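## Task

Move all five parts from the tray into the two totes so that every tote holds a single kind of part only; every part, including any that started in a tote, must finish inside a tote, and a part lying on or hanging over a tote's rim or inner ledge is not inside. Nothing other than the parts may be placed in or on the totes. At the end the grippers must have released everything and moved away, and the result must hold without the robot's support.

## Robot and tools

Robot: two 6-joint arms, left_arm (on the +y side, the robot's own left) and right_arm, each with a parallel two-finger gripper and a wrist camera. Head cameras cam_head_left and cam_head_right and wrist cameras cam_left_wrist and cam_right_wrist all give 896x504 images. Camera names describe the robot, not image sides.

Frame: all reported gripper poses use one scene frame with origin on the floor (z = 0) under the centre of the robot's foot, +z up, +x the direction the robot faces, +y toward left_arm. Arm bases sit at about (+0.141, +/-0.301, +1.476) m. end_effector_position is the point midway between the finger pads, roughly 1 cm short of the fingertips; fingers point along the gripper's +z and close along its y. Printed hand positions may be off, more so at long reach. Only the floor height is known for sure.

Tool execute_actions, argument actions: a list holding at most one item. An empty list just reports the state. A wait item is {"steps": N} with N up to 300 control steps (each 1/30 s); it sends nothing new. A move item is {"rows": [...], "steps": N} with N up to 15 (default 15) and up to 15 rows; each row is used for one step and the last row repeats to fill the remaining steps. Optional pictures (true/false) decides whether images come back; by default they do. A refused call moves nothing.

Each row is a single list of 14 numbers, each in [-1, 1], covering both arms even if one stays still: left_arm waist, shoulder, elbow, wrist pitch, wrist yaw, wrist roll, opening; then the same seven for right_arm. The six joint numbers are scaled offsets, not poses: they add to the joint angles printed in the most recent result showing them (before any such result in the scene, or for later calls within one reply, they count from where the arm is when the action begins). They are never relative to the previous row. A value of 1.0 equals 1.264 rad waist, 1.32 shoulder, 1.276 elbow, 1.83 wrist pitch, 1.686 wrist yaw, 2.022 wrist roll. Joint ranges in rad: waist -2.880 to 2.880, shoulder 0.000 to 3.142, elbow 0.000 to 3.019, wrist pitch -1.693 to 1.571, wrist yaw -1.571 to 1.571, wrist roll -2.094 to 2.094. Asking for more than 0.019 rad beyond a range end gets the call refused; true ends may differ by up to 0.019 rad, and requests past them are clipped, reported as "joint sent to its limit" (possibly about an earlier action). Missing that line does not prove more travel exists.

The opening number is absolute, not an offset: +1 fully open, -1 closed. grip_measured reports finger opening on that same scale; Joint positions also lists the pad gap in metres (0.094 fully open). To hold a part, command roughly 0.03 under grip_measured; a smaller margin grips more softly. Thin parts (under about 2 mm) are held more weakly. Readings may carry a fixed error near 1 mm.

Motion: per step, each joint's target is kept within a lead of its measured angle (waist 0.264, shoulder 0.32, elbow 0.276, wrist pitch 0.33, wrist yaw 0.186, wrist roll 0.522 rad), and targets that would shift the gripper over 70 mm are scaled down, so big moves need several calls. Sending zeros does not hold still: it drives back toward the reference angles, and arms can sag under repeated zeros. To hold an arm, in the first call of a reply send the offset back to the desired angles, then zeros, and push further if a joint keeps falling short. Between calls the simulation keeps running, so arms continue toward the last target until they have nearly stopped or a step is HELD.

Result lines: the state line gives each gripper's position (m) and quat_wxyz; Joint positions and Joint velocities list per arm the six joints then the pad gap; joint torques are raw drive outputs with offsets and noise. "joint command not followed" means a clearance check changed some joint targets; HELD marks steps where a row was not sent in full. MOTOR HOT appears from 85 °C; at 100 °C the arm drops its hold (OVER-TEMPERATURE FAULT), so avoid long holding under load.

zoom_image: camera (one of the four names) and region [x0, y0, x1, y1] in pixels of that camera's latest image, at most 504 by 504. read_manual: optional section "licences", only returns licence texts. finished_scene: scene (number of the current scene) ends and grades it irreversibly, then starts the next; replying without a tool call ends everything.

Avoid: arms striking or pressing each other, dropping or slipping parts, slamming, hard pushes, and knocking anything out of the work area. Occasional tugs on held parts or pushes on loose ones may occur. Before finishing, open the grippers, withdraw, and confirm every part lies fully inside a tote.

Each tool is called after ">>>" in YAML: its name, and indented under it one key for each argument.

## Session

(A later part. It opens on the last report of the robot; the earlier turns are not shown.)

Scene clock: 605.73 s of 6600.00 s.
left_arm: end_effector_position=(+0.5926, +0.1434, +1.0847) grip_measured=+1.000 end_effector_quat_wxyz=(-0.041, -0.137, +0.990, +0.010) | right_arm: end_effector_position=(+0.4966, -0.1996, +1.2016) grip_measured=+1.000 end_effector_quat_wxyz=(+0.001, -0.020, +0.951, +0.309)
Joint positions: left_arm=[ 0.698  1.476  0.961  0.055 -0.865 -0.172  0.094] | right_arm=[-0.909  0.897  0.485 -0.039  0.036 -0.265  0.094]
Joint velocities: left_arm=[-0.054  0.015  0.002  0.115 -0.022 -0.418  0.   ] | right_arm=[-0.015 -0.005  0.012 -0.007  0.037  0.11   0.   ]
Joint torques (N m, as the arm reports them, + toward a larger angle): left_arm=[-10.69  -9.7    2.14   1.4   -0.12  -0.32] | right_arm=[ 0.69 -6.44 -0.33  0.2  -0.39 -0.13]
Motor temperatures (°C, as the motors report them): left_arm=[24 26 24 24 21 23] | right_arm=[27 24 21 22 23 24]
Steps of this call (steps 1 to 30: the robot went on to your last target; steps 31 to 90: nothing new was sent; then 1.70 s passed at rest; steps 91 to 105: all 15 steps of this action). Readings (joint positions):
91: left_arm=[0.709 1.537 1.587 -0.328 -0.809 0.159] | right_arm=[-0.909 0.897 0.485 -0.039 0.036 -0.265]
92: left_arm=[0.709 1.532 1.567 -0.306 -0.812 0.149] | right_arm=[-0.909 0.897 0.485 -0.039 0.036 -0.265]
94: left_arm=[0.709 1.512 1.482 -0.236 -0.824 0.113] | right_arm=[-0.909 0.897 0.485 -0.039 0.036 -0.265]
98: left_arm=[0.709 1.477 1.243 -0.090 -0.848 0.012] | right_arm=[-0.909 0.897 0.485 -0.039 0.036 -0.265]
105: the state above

>>> execute_actions:
  actions:
    - {"rows":[[-0.015,0.025,0.012,0.012,-0.003,-0.01,1,-0.05,0,0,0,0,0,1],[-0.02,0.05,0.024,0.025,-0.005,-0.02,1,-0.1,0,0,0,0,0,1],[-0.025,0.075,0.035,0.038,-0.008,-0.03,1,-0.15,0,0,0,0,0,1],[-0.03,0.1,0.046,0.05,-0.01,-0.04,1,-0.2,0,0,0,0,0,1],[-0.035,0.125,0.057,0.063,-0.013,-0.05,1,-0.25,0,0,0,0,0,1],[-0.04,0.15,0.068,0.076,-0.015,-0.06,1,-0.3,0,0,0,0,0,1],[-0.044,0.175,0.079,0.089,-0.018,-0.07,1,-0.35,0,0,0,0,0,1],[-0.048,0.2,0.09,0.102,-0.02,-0.08,1,-0.4,0,0,0,0,0,1],[-0.052,0.225,0.1,0.115,-0.023,-0.09,1,-0.43,0,0,0,0,0,1],[-0.056,0.25,0.11,0.128,-0.025,-0.1,1,-0.43,0,0,0,0,0,1],[-0.06,0.275,0.121,0.14,-0.028,-0.11,1,-0.43,0,0,0,0,0,1],[-0.064,0.3,0.132,0.152,-0.03,-0.12,1,-0.43,0,0,0,0,0,1],[-0.067,0.324,0.143,0.163,-0.032,-0.13,1,-0.43,0,0,0,0,0,1]],"steps":15}

Scene clock: 614.47 s of 6600.00 s.
left_arm: end_effector_position=(+0.5321, +0.0075, +1.0185) grip_measured=+1.000 end_effector_quat_wxyz=(+0.031, +0.227, -0.973, -0.011) | right_arm: end_effector_position=(+0.4188, -0.4003, +1.1222) grip_measured=+1.000 end_effector_quat_wxyz=(-0.099, +0.075, +0.990, +0.065)
Joint positions: left_arm=[ 0.642  1.909  1.133  0.317 -0.914 -0.37   0.094] | right_arm=[-1.474  0.897  0.485 -0.039  0.04  -0.265  0.094]
Joint velocities: left_arm=[-0.151  0.669  0.129  0.193 -0.022 -0.286  0.   ] | right_arm=[ 0.093 -0.005 -0.007  0.007  0.022 -0.022  0.   ]
Joint torques (N m, as the arm reports them, + toward a larger angle): left_arm=[-14.24  -8.6   -1.39   0.49  -0.24  -0.31] | right_arm=[-0.65 -8.22 -1.05  0.07 -0.15 -0.09]
Motor temperatures (°C, as the motors report them): left_arm=[24 25 24 24 21 23] | right_arm=[27 24 21 22 23 24]
Steps of this call (steps 1 to 30: the robot went on to your last target; steps 31 to 90: nothing new was sent; then 5.23 s passed at rest; steps 91 to 105: all 15 steps of this action). Readings (joint positions):
91: left_arm=[0.696 1.447 0.994 0.089 -0.867 -0.224] | right_arm=[-0.913 0.897 0.485 -0.039 0.035 -0.265]
92: left_arm=[0.696 1.455 0.996 0.089 -0.870 -0.223] | right_arm=[-0.927 0.897 0.485 -0.039 0.034 -0.265]
94: left_arm=[0.696 1.493 1.006 0.104 -0.879 -0.225] | right_arm=[-1.007 0.897 0.485 -0.039 0.032 -0.265]
98: left_arm=[0.683 1.646 1.058 0.182 -0.894 -0.263] | right_arm=[-1.278 0.897 0.485 -0.039 0.033 -0.265]
105: the state above

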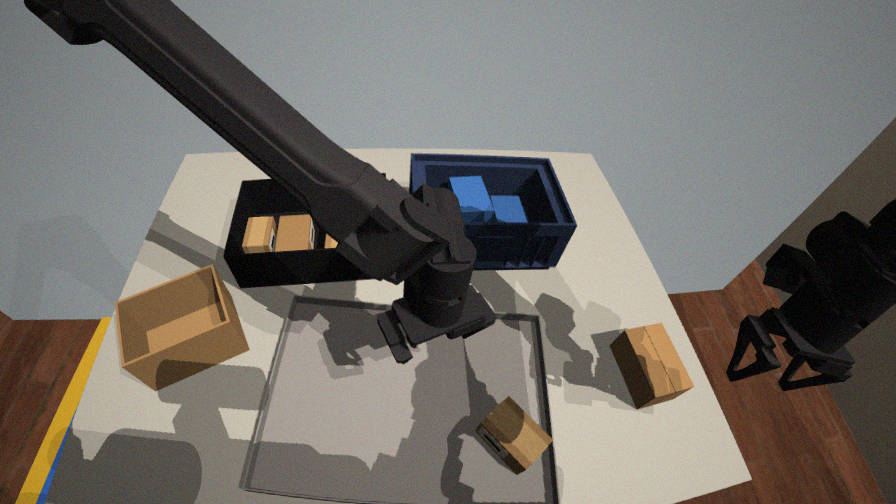

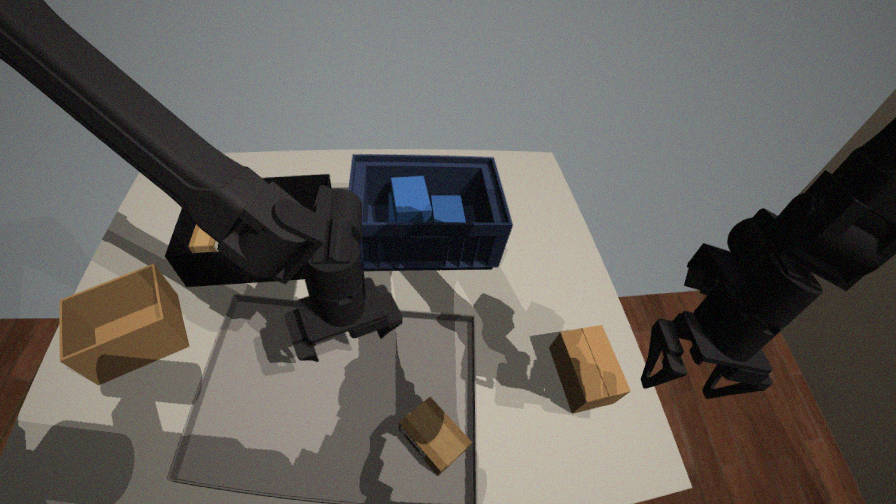

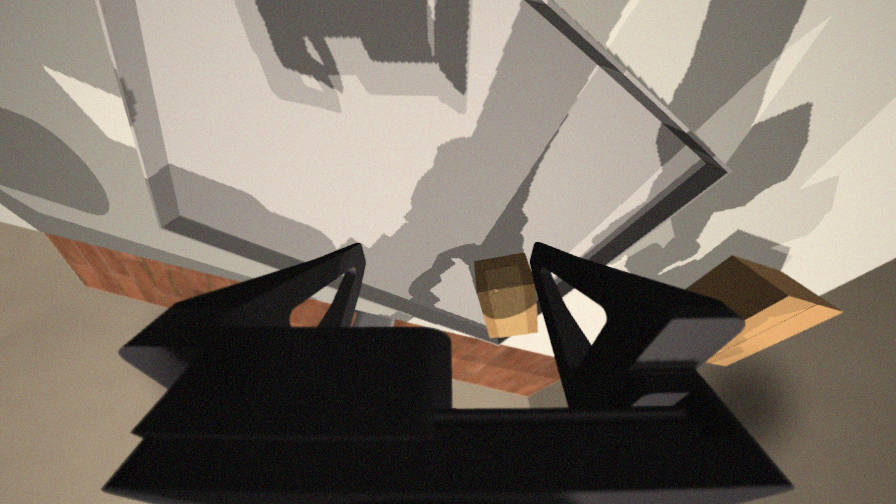

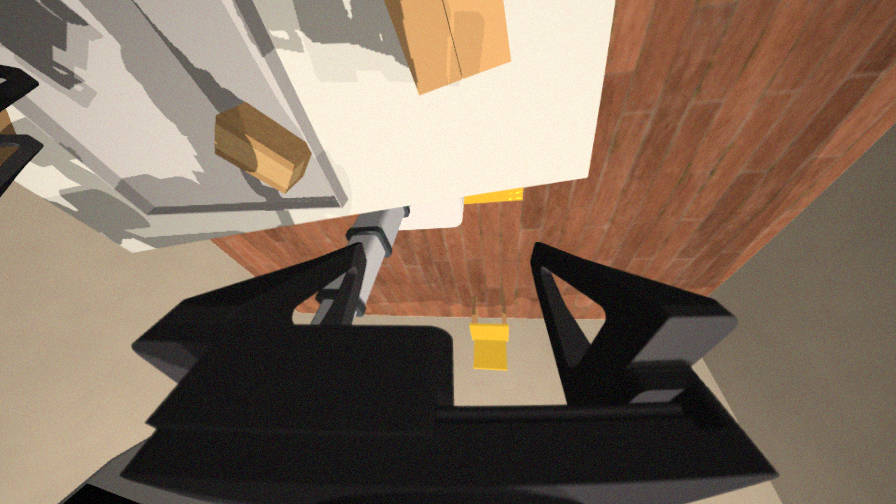

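>>> execute_actions:
  actions:
    - {"rows":[[-0.02,0.08,0.04,0.05,-0.01,-0.03,1,0,0,0,0,0,0,1],[-0.026,0.11,0.053,0.066,-0.013,-0.04,1,0,0,0,0,0,0,1],[-0.032,0.14,0.066,0.082,-0.016,-0.048,1,0,0,0,0,0,0,1],[-0.038,0.17,0.079,0.098,-0.019,-0.056,1,0,0,0,0,0,0,1],[-0.044,0.2,0.092,0.114,-0.022,-0.064,1,0,0,0,0,0,0,1],[-0.05,0.23,0.105,0.13,-0.025,-0.072,1,0,0,0,0,0,0,1],[-0.056,0.26,0.118,0.146,-0.028,-0.08,1,0,0,0,0,0,0,1],[-0.062,0.285,0.131,0.16,-0.031,-0.088,1,0,0,0,0,0,0,1],[-0.067,0.305,0.142,0.172,-0.034,-0.094,1,0,0,0,0,0,0,1],[-0.07,0.322,0.15,0.181,-0.036,-0.099,1,0,0,0,0,0,0,1]],"steps":15}
  pictures: false

>>> execute_actions:
  actions:
    - {"steps":12}

Scene clock: 618.53 s of 6600.00 s.
left_arm: end_effector_position=(+0.4012, -0.1170, +0.9755) grip_measured=+1.000 end_effector_quat_wxyz=(+0.013, +0.307, -0.951, -0.016) | right_arm: end_effector_position=(+0.4201, -0.3976, +1.1225) grip_measured=+1.000 end_effector_quat_wxyz=(-0.098, +0.073, +0.990, +0.068)
Joint positions: left_arm=[ 0.591  2.372  1.319  0.616 -0.971 -0.532  0.094] | right_arm=[-1.467  0.897  0.485 -0.039  0.04  -0.265  0.094]
Joint velocities: left_arm=[-0.19   0.454 -0.051 -0.012  0.007 -0.125  0.   ] | right_arm=[-0.015 -0.005 -0.022 -0.007 -0.037 -0.022  0.   ]
Joint torques (N m, as the arm reports them, + toward a larger angle): left_arm=[-17.28  -7.32  -1.82   1.    -0.21  -0.31] | right_arm=[-1.41 -8.19 -0.95  0.1   0.01 -0.09]
Motor temperatures (°C, as the motors report them): left_arm=[25 25 24 24 21 23] | right_arm=[27 24 21 22 23 24]
Steps of this call (steps 1 to 30: the robot went on to your last target; steps 31 to 90: nothing new was sent; then 0.57 s passed at rest; steps 91 to 105: all 15 steps of this action). Readings (joint positions):
91: left_arm=[0.634 1.913 1.147 0.346 -0.925 -0.419] | right_arm=[-1.467 0.897 0.485 -0.039 0.040 -0.265]
92: left_arm=[0.634 1.930 1.162 0.370 -0.932 -0.422] | right_arm=[-1.467 0.897 0.485 -0.039 0.040 -0.265]
94: left_arm=[0.634 1.991 1.209 0.426 -0.940 -0.433] | right_arm=[-1.467 0.897 0.485 -0.039 0.040 -0.265]
98: left_arm=[0.630 2.140 1.274 0.517 -0.955 -0.464] | right_arm=[-1.467 0.897 0.485 -0.039 0.040 -0.265]
105: the state above

Scene clock: 618.93 s of 6600.00 s.
left_arm: end_effector_position=(+0.4339, -0.1195, +0.9853) grip_measured=+1.000 end_effector_quat_wxyz=(-0.004, +0.338, -0.941, -0.005) | right_arm: end_effector_position=(+0.4201, -0.3976, +1.1225) grip_measured=+1.000 end_effector_quat_wxyz=(-0.098, +0.073, +0.990, +0.068)
Joint positions: left_arm=[ 0.574  2.334  1.324  0.631 -0.973 -0.553  0.094] | right_arm=[-1.467  0.897  0.485 -0.039  0.04  -0.265  0.094]
Joint velocities: left_arm=[-0.034 -0.122  0.032  0.032 -0.037 -0.095  0.   ] | right_arm=[-0.005 -0.005 -0.002 -0.017 -0.037  0.051  0.   ]
Joint torques (N m, as the arm reports them, + toward a larger angle): left_arm=[-17.33  -2.42  -2.41   0.35  -0.13  -0.32] | right_arm=[-1.64 -8.23 -0.96  0.11  0.01 -0.09]
Motor temperatures (°C, as the motors report them): left_arm=[25 25 24 24 21 23] | right_arm=[27 24 21 22 23 24]
Steps of this call (steps 1 to 12: the robot went on to your last target). Readings (joint positions):
1: left_arm=[0.585 2.384 1.317 0.616 -0.971 -0.536] | right_arm=[-1.467 0.897 0.485 -0.039 0.040 -0.265]
2: left_arm=[0.580 2.391 1.315 0.616 -0.971 -0.540] | right_arm=[-1.467 0.897 0.485 -0.039 0.040 -0.265]
4: left_arm=[0.575 2.390 1.314 0.617 -0.972 -0.545] | right_arm=[-1.467 0.897 0.485 -0.039 0.040 -0.265]
8: left_arm=[0.574 2.360 1.316 0.625 -0.973 -0.551] | right_arm=[-1.467 0.897 0.485 -0.039 0.040 -0.265]
12: the state above

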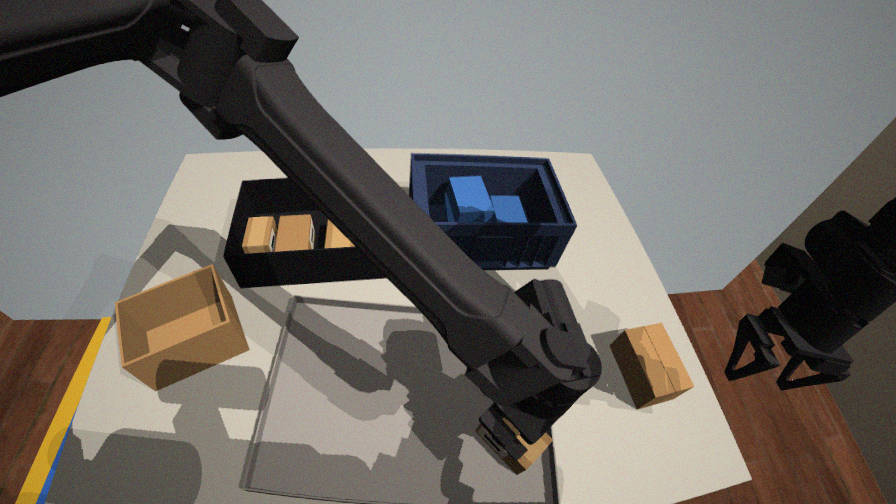

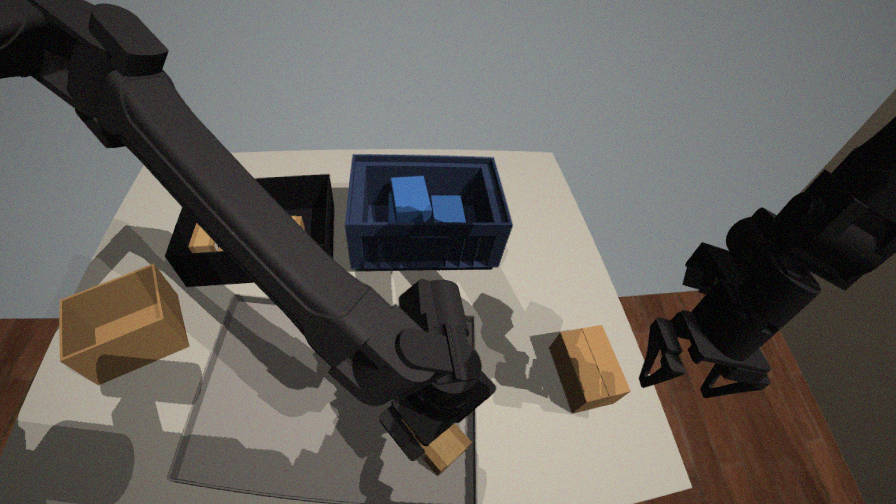

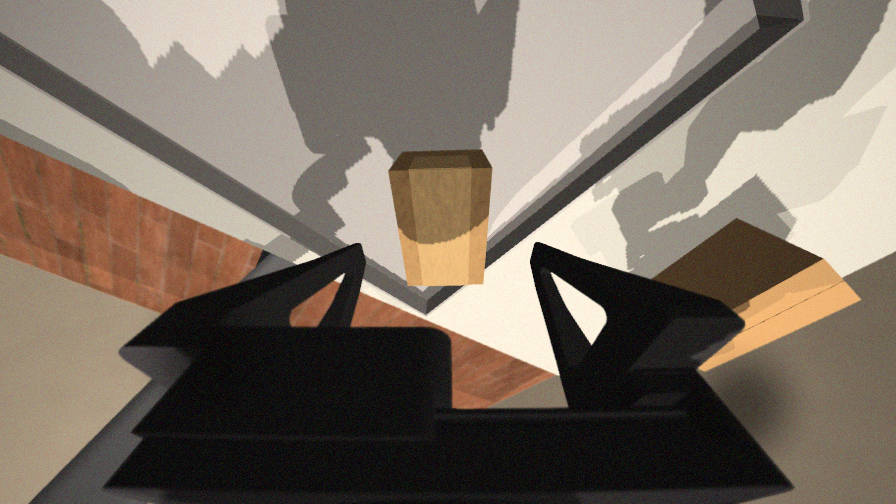

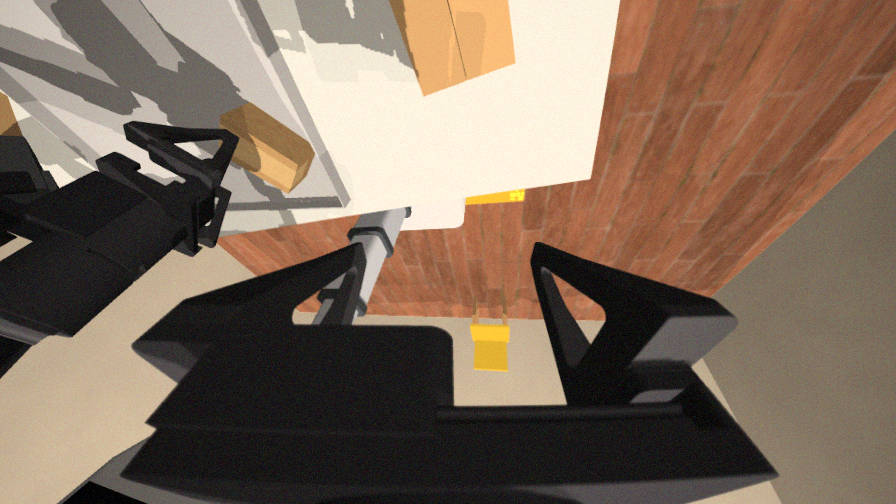

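>>> execute_actions:
  actions:
    - {"rows":[[0.02,0.002,0.012,0,0.008,0.004,0.9,0,0,0,0,0,0,1],[0.026,0.004,0.018,0,0.012,0.007,0.8,0,0,0,0,0,0,1],[0.032,0.006,0.024,0,0.016,0.01,0.72,0,0,0,0,0,0,1],[0.038,0.008,0.03,0,0.02,0.013,0.72,0,0,0,0,0,0,1],[0.044,0.011,0.036,0,0.025,0.016,0.72,0,0,0,0,0,0,1],[0.05,0.014,0.044,0,0.031,0.019,0.72,0,0,0,0,0,0,1]],"steps":15}
  pictures: false

>>> execute_actions:
  actions:
    - {"steps":8}

Scene clock: 633.43 s of 6600.00 s.
left_arm: end_effector_position=(+0.4506, -0.1100, +0.9531) grip_measured=+0.722 end_effector_quat_wxyz=(-0.011, +0.351, -0.936, -0.002) | right_arm: end_effector_position=(+0.4201, -0.3976, +1.1225) grip_measured=+1.000 end_effector_quat_wxyz=(-0.098, +0.073, +0.990, +0.068)
Joint positions: left_arm=[ 0.623  2.343  1.378  0.633 -0.922 -0.532  0.081] | right_arm=[-1.467  0.897  0.485 -0.039  0.04  -0.265  0.094]
Joint velocities: left_arm=[-0.024 -0.005  0.007  0.017  0.066  0.066 -0.   ] | right_arm=[-0.005 -0.005 -0.002  0.007  0.051  0.022  0.   ]
Joint torques (N m, as the arm reports them, + toward a larger angle): left_arm=[-14.29  -2.79  -2.2   -0.3    0.05   0.04] | right_arm=[-1.3  -8.15 -0.92  0.11  0.   -0.08]
Motor temperatures (°C, as the motors report them): left_arm=[26 25 24 24 21 23] | right_arm=[26 24 21 22 23 24]
Steps of this call (steps 1 to 30: the robot went on to your last target; steps 31 to 90: nothing new was sent; then 11.00 s passed at rest; steps 91 to 105: all 15 steps of this action). Readings (joint positions):
91: left_arm=[0.574 2.328 1.327 0.633 -0.968 -0.554] | right_arm=[-1.467 0.897 0.485 -0.039 0.040 -0.265]
92: left_arm=[0.574 2.329 1.330 0.633 -0.961 -0.554] | right_arm=[-1.467 0.897 0.485 -0.039 0.040 -0.265]
94: left_arm=[0.577 2.333 1.341 0.633 -0.947 -0.552] | right_arm=[-1.467 0.897 0.485 -0.039 0.040 -0.265]
98: left_arm=[0.597 2.342 1.373 0.633 -0.923 -0.539] | right_arm=[-1.467 0.897 0.485 -0.039 0.040 -0.265]
105: the state above

Scene clock: 633.70 s of 6600.00 s.
left_arm: end_effector_position=(+0.4506, -0.1100, +0.9531) grip_measured=+0.722 end_effector_quat_wxyz=(-0.011, +0.350, -0.937, -0.002) | right_arm: end_effector_position=(+0.4201, -0.3976, +1.1225) grip_measured=+1.000 end_effector_quat_wxyz=(-0.098, +0.073, +0.990, +0.068)
Joint positions: left_arm=[ 0.623  2.343  1.378  0.633 -0.922 -0.531  0.081] | right_arm=[-1.467  0.897  0.485 -0.039  0.04  -0.265  0.094]
Joint velocities: left_arm=[ 0.005 -0.005 -0.002  0.012 -0.037 -0.051  0.001] | right_arm=[-0.024  0.005  0.002  0.002 -0.037 -0.007  0.   ]
Joint torques (N m, as the arm reports them, + toward a larger angle): left_arm=[-14.44  -2.95  -2.16  -0.3    0.05   0.06] | right_arm=[-1.1  -8.31 -0.97  0.06  0.01 -0.08]
Motor temperatures (°C, as the motors report them): left_arm=[26 25 24 24 21 23] | right_arm=[26 24 21 22 23 24]
Steps of this call (steps 1 to 8: the robot went on to your last target). Readings (joint positions):
1: left_arm=[0.623 2.343 1.378 0.633 -0.922 -0.532] | right_arm=[-1.467 0.897 0.485 -0.039 0.040 -0.265]
2: left_arm=[0.623 2.343 1.378 0.633 -0.922 -0.531] | right_arm=[-1.467 0.897 0.485 -0.039 0.040 -0.265]
4: left_arm=[0.623 2.343 1.378 0.633 -0.922 -0.531] | right_arm=[-1.467 0.897 0.485 -0.039 0.040 -0.265]
8: the state above

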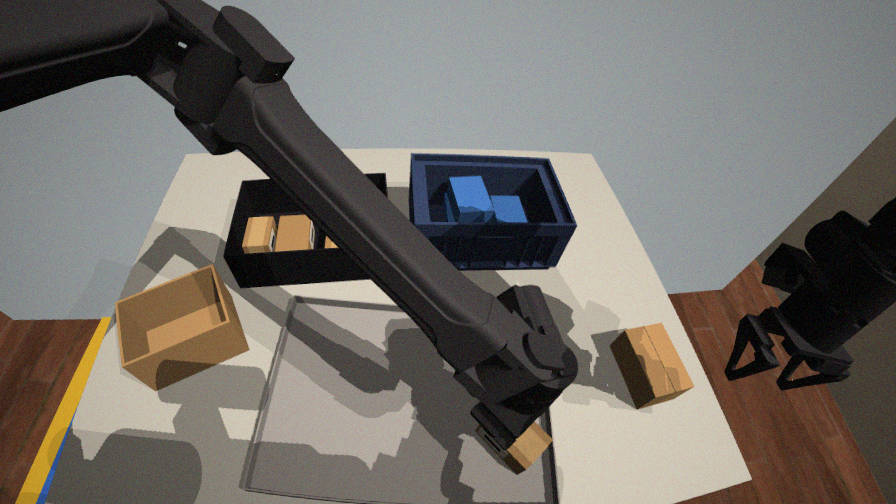

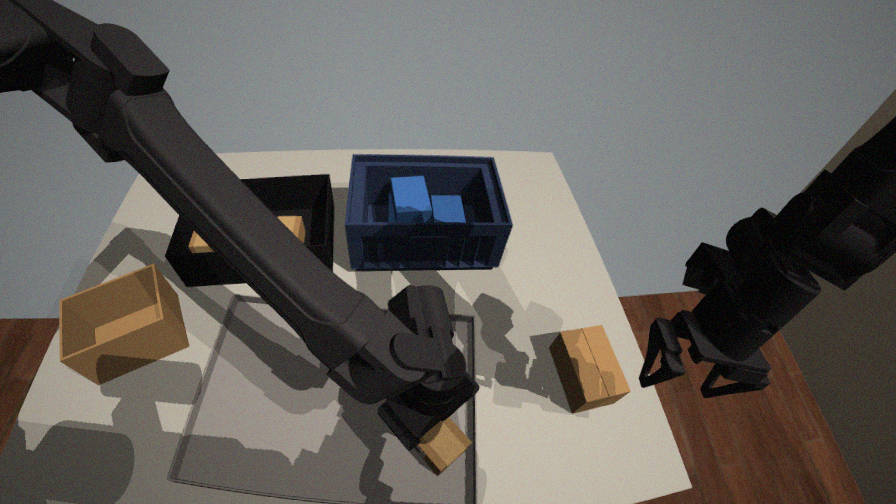

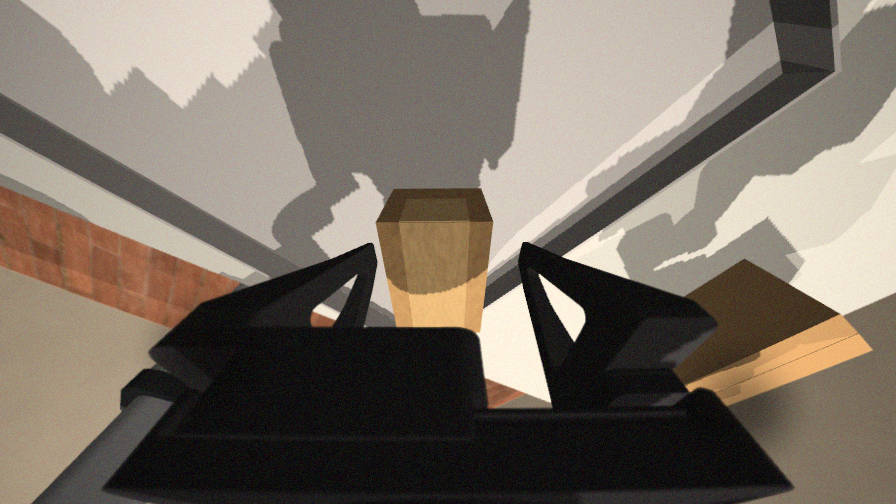

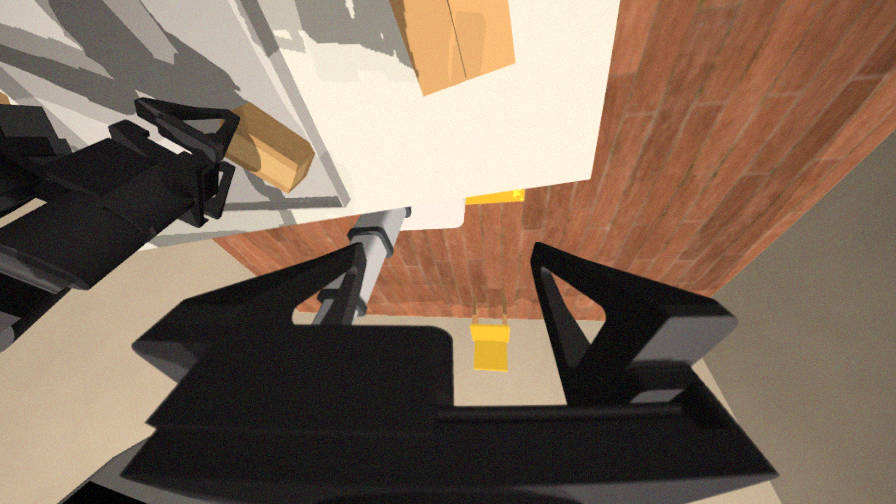

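>>> execute_actions:
  actions:
    - {"rows":[[0.005,0.006,-0.006,-0.003,0.004,0,0.72,0,0,0,0,0,0,1],[0.008,0.01,-0.01,-0.005,0.006,0,0.72,0,0,0,0,0,0,1],[0.01,0.014,-0.013,-0.007,0.008,0,0.72,0,0,0,0,0,0,1]],"steps":15}

Scene clock: 643.80 s of 6600.00 s.
left_arm: end_effector_position=(+0.4429, -0.1142, +0.9524) grip_measured=+0.722 end_effector_quat_wxyz=(-0.006, +0.346, -0.938, +0.003) | right_arm: end_effector_position=(+0.4201, -0.3976, +1.1225) grip_measured=+1.000 end_effector_quat_wxyz=(-0.098, +0.073, +0.990, +0.068)
Joint positions: left_arm=[ 0.623  2.355  1.378  0.633 -0.911 -0.53   0.081] | right_arm=[-1.467  0.897  0.485 -0.039  0.04  -0.265  0.094]
Joint velocities: left_arm=[-0.005 -0.005  0.007  0.002 -0.007  0.022  0.   ] | right_arm=[-0.005 -0.005 -0.007 -0.002 -0.022 -0.11   0.   ]
Joint torques (N m, as the arm reports them, + toward a larger angle): left_arm=[-14.65  -2.92  -3.67  -0.8    0.08  -0.14] | right_arm=[-1.23 -8.15 -0.98  0.08  0.   -0.08]
Motor temperatures (°C, as the motors report them): left_arm=[26 24 24 24 21 23] | right_arm=[26 24 21 22 23 24]
Steps of this call (steps 1 to 15: the robot went on to your last target; steps 16 to 90: nothing new was sent; then 6.60 s passed at rest; steps 91 to 105: all 15 steps of this action). Readings (joint positions):
91: left_arm=[0.623 2.343 1.378 0.633 -0.920 -0.530] | right_arm=[-1.467 0.897 0.485 -0.039 0.040 -0.265]
92: left_arm=[0.623 2.344 1.378 0.633 -0.917 -0.530] | right_arm=[-1.467 0.897 0.485 -0.039 0.040 -0.265]
94: left_arm=[0.623 2.345 1.378 0.633 -0.912 -0.530] | right_arm=[-1.467 0.897 0.485 -0.039 0.040 -0.265]
98: left_arm=[0.623 2.350 1.378 0.633 -0.911 -0.530] | right_arm=[-1.467 0.897 0.485 -0.039 0.040 -0.265]
105: the state above

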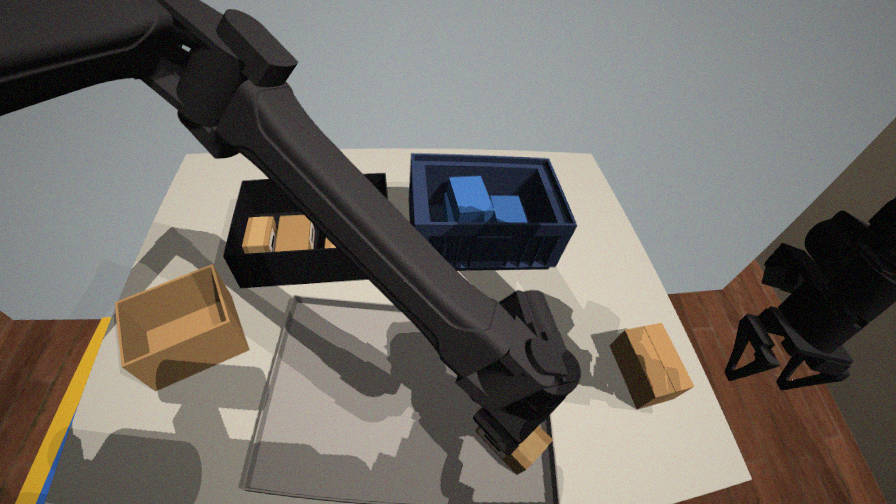

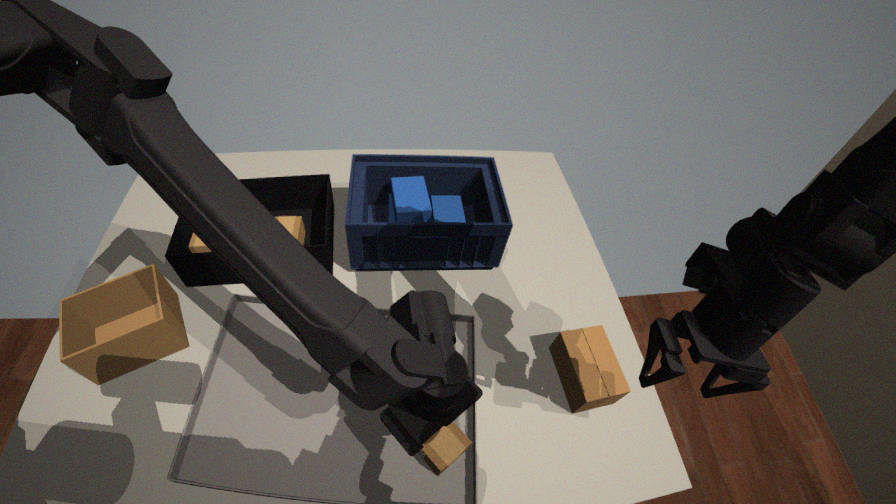

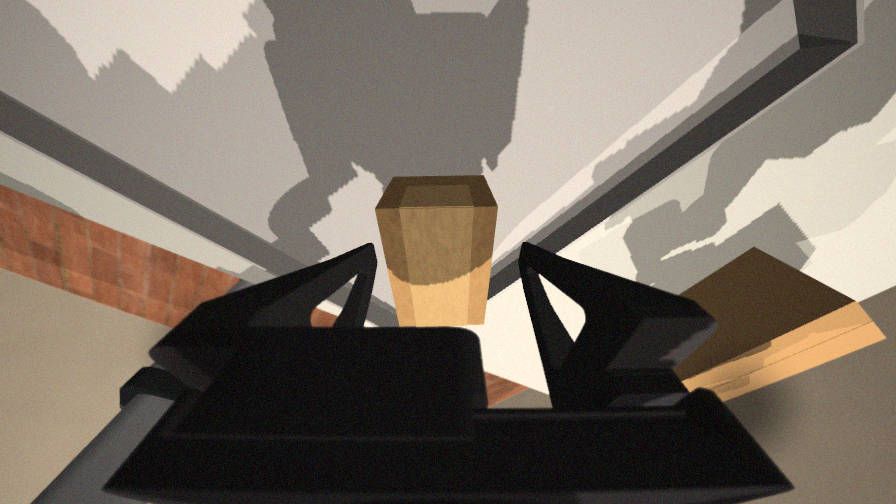

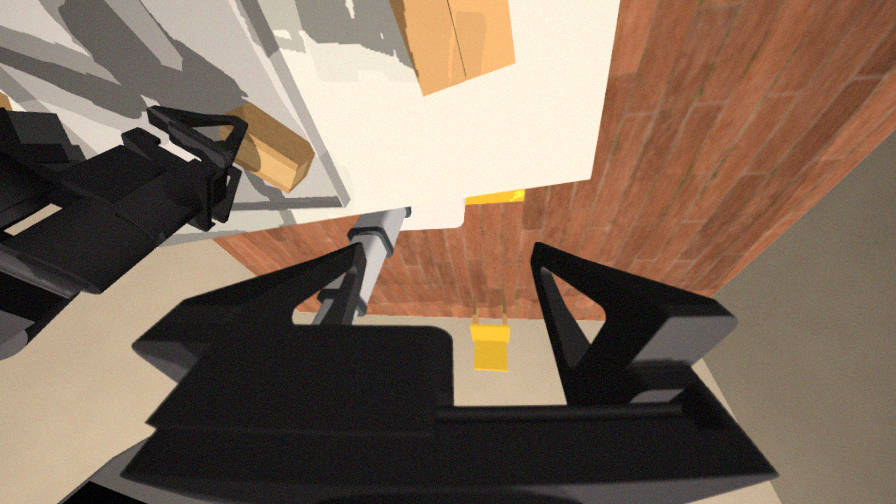

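>>> execute_actions:
  actions:
    - {"rows":[[0.018,0.004,0.012,-0.004,0.003,0.003,0.72,0,0,0,0,0,0,1],[0.022,0.008,0.018,-0.006,0.006,0.005,0.72,0,0,0,0,0,0,1],[0.025,0.011,0.023,-0.007,0.009,0.007,0.72,0,0,0,0,0,0,1],[0.028,0.014,0.027,-0.008,0.011,0.008,0.72,0,0,0,0,0,0,1]],"steps":15}

Scene clock: 650.03 s of 6600.00 s.
left_arm: end_effector_position=(+0.4487, -0.1179, +0.9490) grip_measured=+0.722 end_effector_quat_wxyz=(-0.009, +0.349, -0.937, +0.007) | right_arm: end_effector_position=(+0.4201, -0.3976, +1.1225) grip_measured=+1.000 end_effector_quat_wxyz=(-0.098, +0.073, +0.990, +0.068)
Joint positions: left_arm=[ 0.625  2.361  1.397  0.633 -0.903 -0.528  0.081] | right_arm=[-1.467  0.897  0.485 -0.039  0.04  -0.265  0.094]
Joint velocities: left_arm=[ 0.005 -0.005 -0.007 -0.007 -0.007 -0.081  0.   ] | right_arm=[-0.005  0.005 -0.007  0.007  0.007  0.037  0.   ]
Joint torques (N m, as the arm reports them, + toward a larger angle): left_arm=[-13.06  -2.53  -1.04  -0.8    0.39   0.02] | right_arm=[-1.24 -8.27 -0.97  0.08  0.   -0.08]
Motor temperatures (°C, as the motors report them): left_arm=[26 24 24 24 21 23] | right_arm=[26 24 21 22 23 24]
Steps of this call (steps 1 to 15: the robot went on to your last target; steps 16 to 90: nothing new was sent; then 2.73 s passed at rest; steps 91 to 105: all 15 steps of this action). Readings (joint positions):
91: left_arm=[0.623 2.355 1.380 0.633 -0.911 -0.530] | right_arm=[-1.467 0.897 0.485 -0.039 0.040 -0.265]
92: left_arm=[0.623 2.356 1.383 0.633 -0.907 -0.530] | right_arm=[-1.467 0.897 0.485 -0.039 0.040 -0.265]
94: left_arm=[0.625 2.360 1.394 0.633 -0.902 -0.530] | right_arm=[-1.467 0.897 0.485 -0.039 0.040 -0.265]
98: left_arm=[0.625 2.361 1.397 0.633 -0.903 -0.528] | right_arm=[-1.467 0.897 0.485 -0.039 0.040 -0.265]
105: the state above

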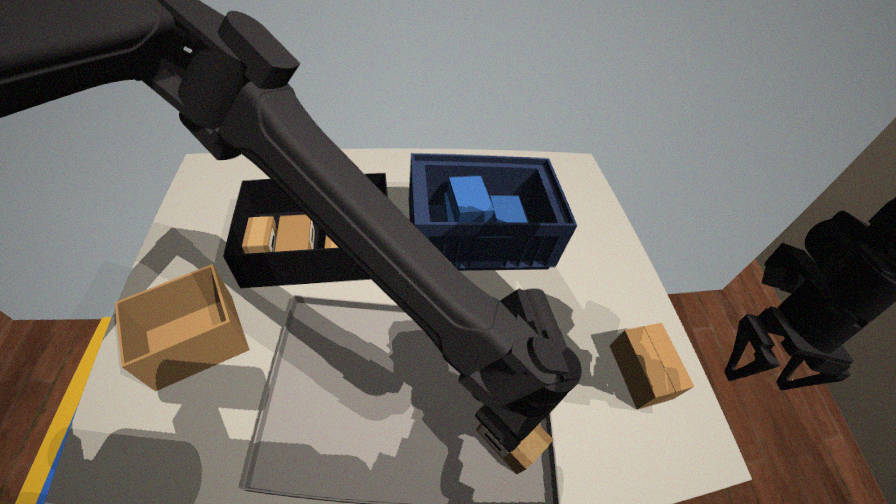

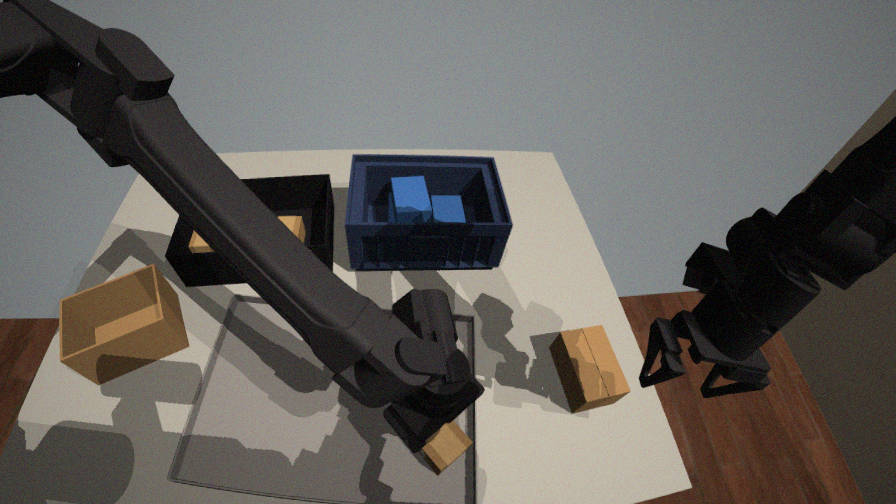

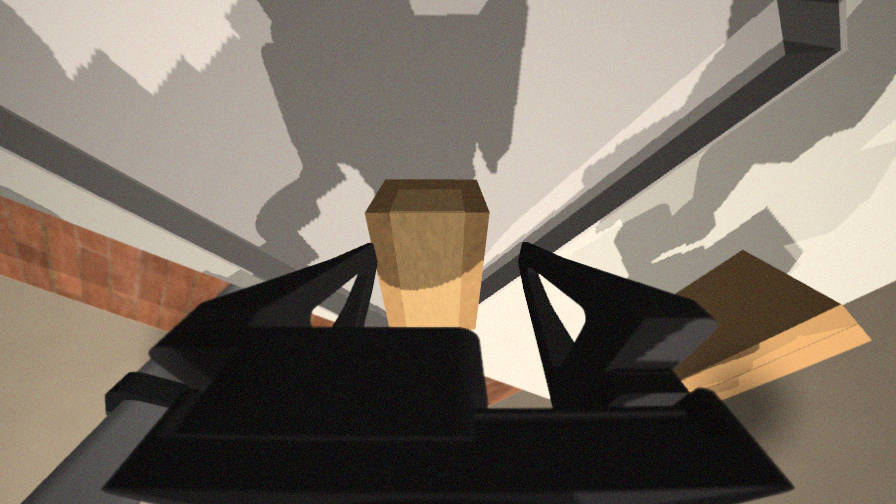

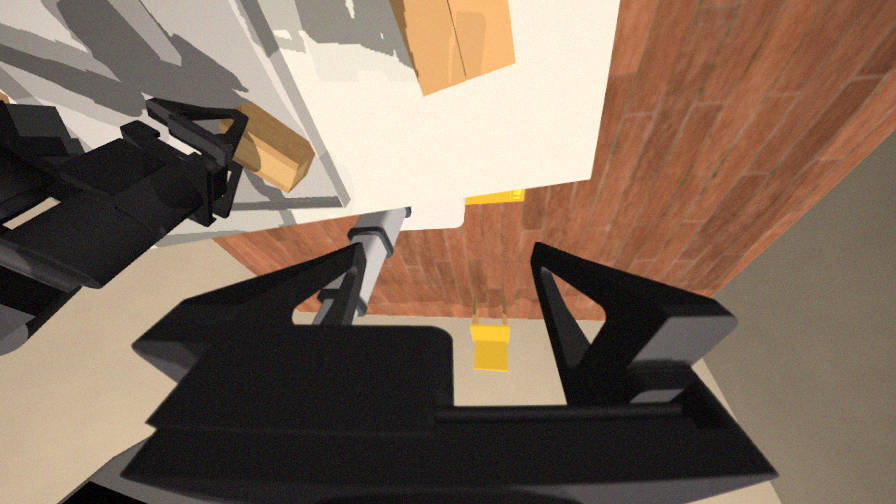

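>>> execute_actions:
  actions:
    - {"rows":[[0.01,0,-0.008,-0.004,0,0,0.8,0,0,0,0,0,0,1],[0.018,0,-0.014,-0.006,0,0,0.8,0,0,0,0,0,0,1],[0.024,0,-0.019,-0.007,0,0,0.8,0,0,0,0,0,0,1],[0.028,0,-0.023,-0.008,0,0,0.8,0,0,0,0,0,0,1],[0.031,0,-0.025,-0.008,0,0,0.8,0,0,0,0,0,0,1],[0.034,0,-0.025,-0.008,0,0,0.8,0,0,0,0,0,0,1]],"steps":15}

Scene clock: 661.57 s of 6600.00 s.
left_arm: end_effector_position=(+0.4433, -0.1151, +0.9491) grip_measured=+0.798 end_effector_quat_wxyz=(-0.006, +0.346, -0.938, +0.005) | right_arm: end_effector_position=(+0.4201, -0.3976, +1.1225) grip_measured=+1.000 end_effector_quat_wxyz=(-0.098, +0.073, +0.990, +0.068)
Joint positions: left_arm=[ 0.627  2.36   1.386  0.633 -0.904 -0.528  0.084] | right_arm=[-1.467  0.897  0.485 -0.039  0.04  -0.265  0.094]
Joint velocities: left_arm=[-0.015 -0.015 -0.007  0.012 -0.022 -0.022 -0.001] | right_arm=[-0.015 -0.005 -0.002  0.007 -0.007 -0.007  0.   ]
Joint torques (N m, as the arm reports them, + toward a larger angle): left_arm=[-12.62  -3.24  -4.09  -0.8    0.04  -0.13] | right_arm=[-1.1  -8.29 -0.99  0.08  0.   -0.09]
Motor temperatures (°C, as the motors report them): left_arm=[26 24 24 24 22 23] | right_arm=[26 24 21 22 23 24]
Steps of this call (steps 1 to 15: the robot went on to your last target; steps 16 to 90: nothing new was sent; then 8.03 s passed at rest; steps 91 to 105: all 15 steps of this action). Readings (joint positions):
91: left_arm=[0.625 2.361 1.397 0.633 -0.903 -0.528] | right_arm=[-1.467 0.897 0.485 -0.039 0.040 -0.265]
92: left_arm=[0.625 2.361 1.397 0.633 -0.903 -0.528] | right_arm=[-1.467 0.897 0.485 -0.039 0.040 -0.265]
94: left_arm=[0.625 2.361 1.394 0.633 -0.903 -0.528] | right_arm=[-1.467 0.897 0.485 -0.039 0.040 -0.265]
98: left_arm=[0.626 2.360 1.388 0.633 -0.903 -0.528] | right_arm=[-1.467 0.897 0.485 -0.039 0.040 -0.265]
105: the state above

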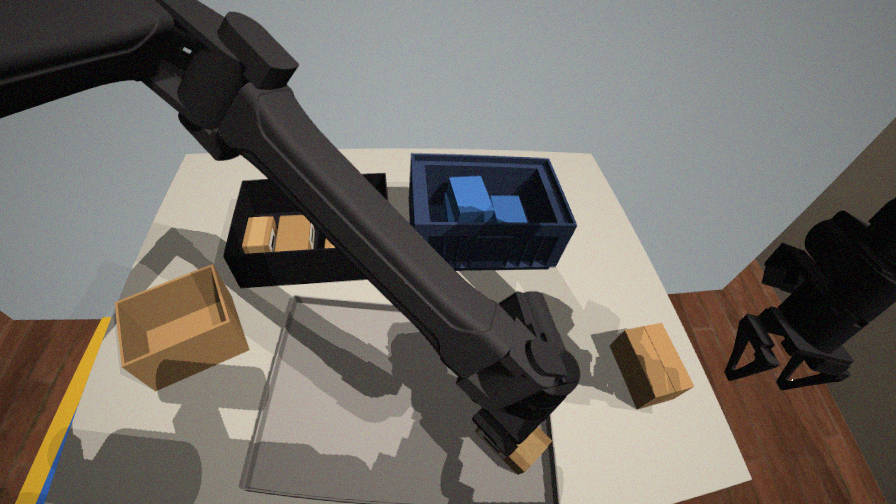

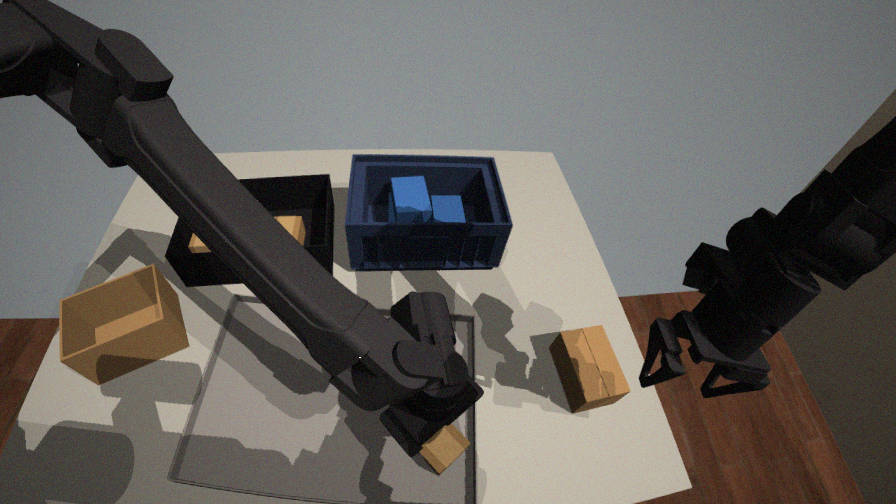

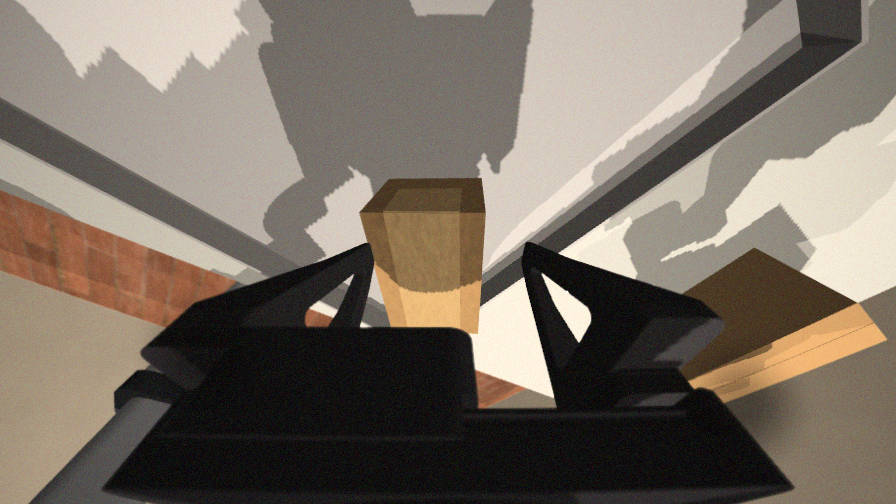

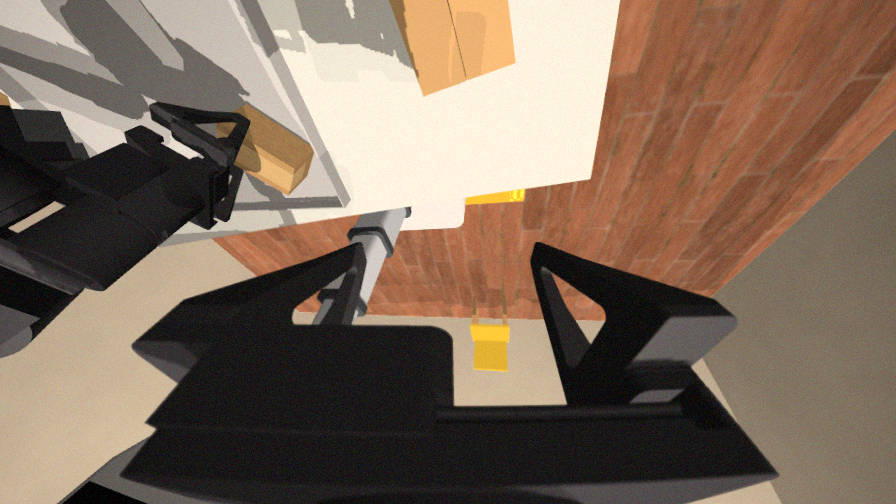

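>>> execute_actions:
  actions:
    - {"rows":[[-0.005,-0.006,-0.012,0.001,-0.001,0,0.8,0,0,0,0,0,0,1],[-0.005,-0.011,-0.022,0.002,-0.002,0,0.8,0,0,0,0,0,0,1],[-0.005,-0.015,-0.031,0.003,-0.004,0,0.8,0,0,0,0,0,0,1],[-0.005,-0.019,-0.039,0.004,-0.006,0,0.8,0,0,0,0,0,0,1],[-0.005,-0.023,-0.048,0.004,-0.008,0,0.8,0,0,0,0,0,0,1]],"steps":15}

Scene clock: 670.30 s of 6600.00 s.
left_arm: end_effector_position=(+0.4350, -0.1054, +0.9560) grip_measured=+0.798 end_effector_quat_wxyz=(-0.001, +0.338, -0.941, -0.002) | right_arm: end_effector_position=(+0.4201, -0.3976, +1.1225) grip_measured=+1.000 end_effector_quat_wxyz=(-0.098, +0.073, +0.990, +0.068)
Joint positions: left_arm=[ 0.627  2.34   1.344  0.633 -0.916 -0.528  0.084] | right_arm=[-1.467  0.897  0.485 -0.039  0.04  -0.265  0.094]
Joint velocities: left_arm=[ 0.005  0.005 -0.002 -0.046 -0.051  0.007 -0.001] | right_arm=[-0.015 -0.005  0.002  0.002 -0.051 -0.022  0.   ]
Joint torques (N m, as the arm reports them, + toward a larger angle): left_arm=[-15.78  -3.93  -4.04   0.06  -0.1   -0.13] | right_arm=[-1.26 -8.35 -0.98  0.08 -0.02 -0.09]
Motor temperatures (°C, as the motors report them): left_arm=[26 24 24 24 21 23] | right_arm=[26 24 21 22 23 24]
Steps of this call (steps 1 to 15: the robot went on to your last target; steps 16 to 90: nothing new was sent; then 5.23 s passed at rest; steps 91 to 105: all 15 steps of this action). Readings (joint positions):
91: left_arm=[0.627 2.360 1.386 0.633 -0.905 -0.528] | right_arm=[-1.467 0.897 0.485 -0.039 0.040 -0.265]
92: left_arm=[0.627 2.359 1.386 0.633 -0.905 -0.528] | right_arm=[-1.467 0.897 0.485 -0.039 0.040 -0.265]
94: left_arm=[0.627 2.355 1.378 0.633 -0.908 -0.528] | right_arm=[-1.467 0.897 0.485 -0.039 0.040 -0.265]
98: left_arm=[0.627 2.341 1.348 0.633 -0.915 -0.528] | right_arm=[-1.467 0.897 0.485 -0.039 0.040 -0.265]
105: the state above

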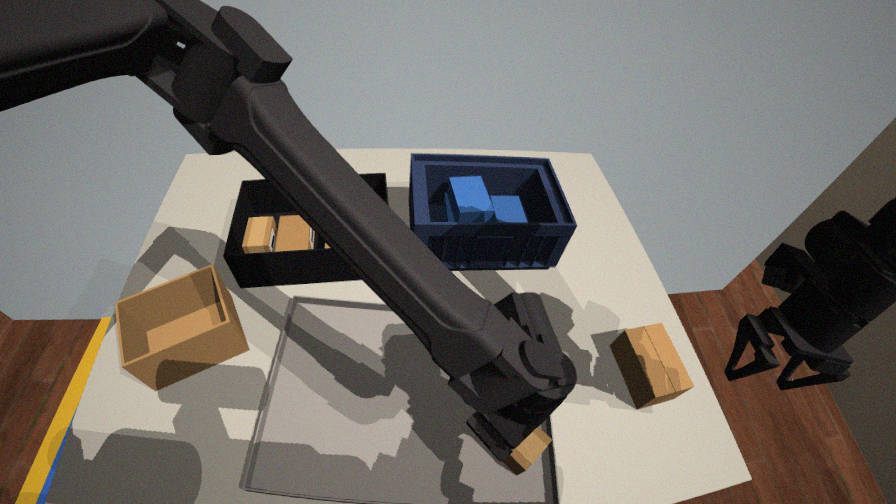

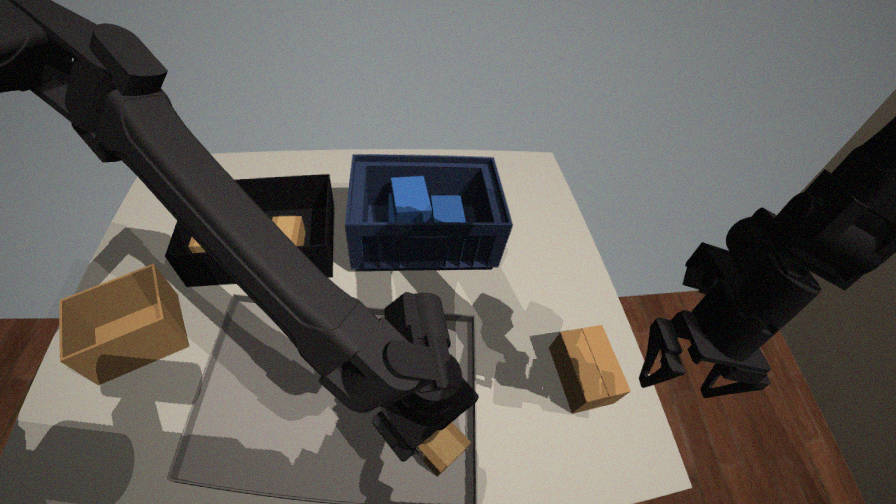

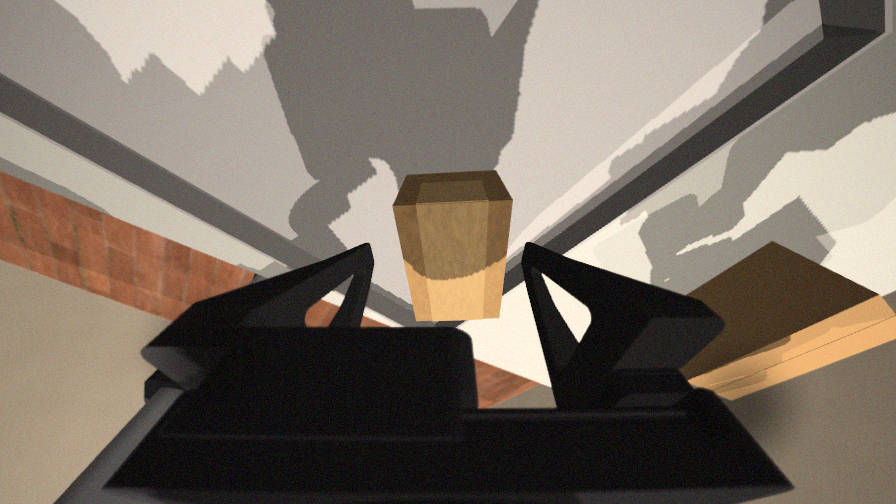

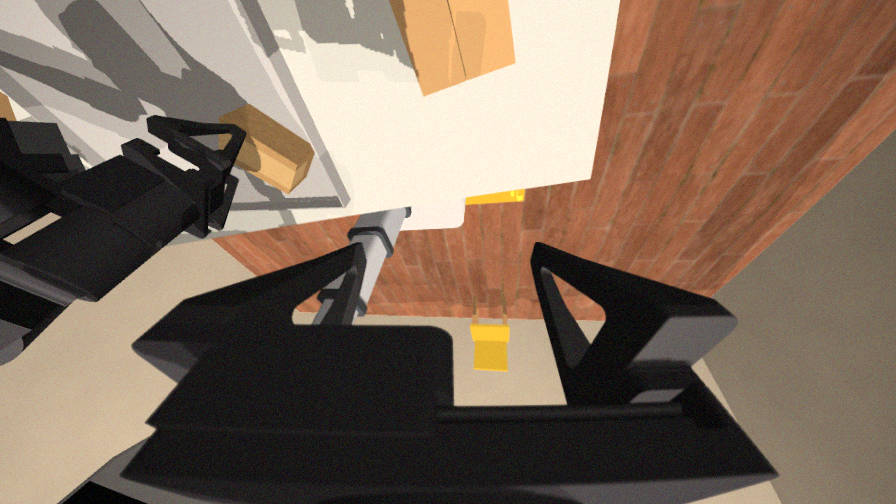

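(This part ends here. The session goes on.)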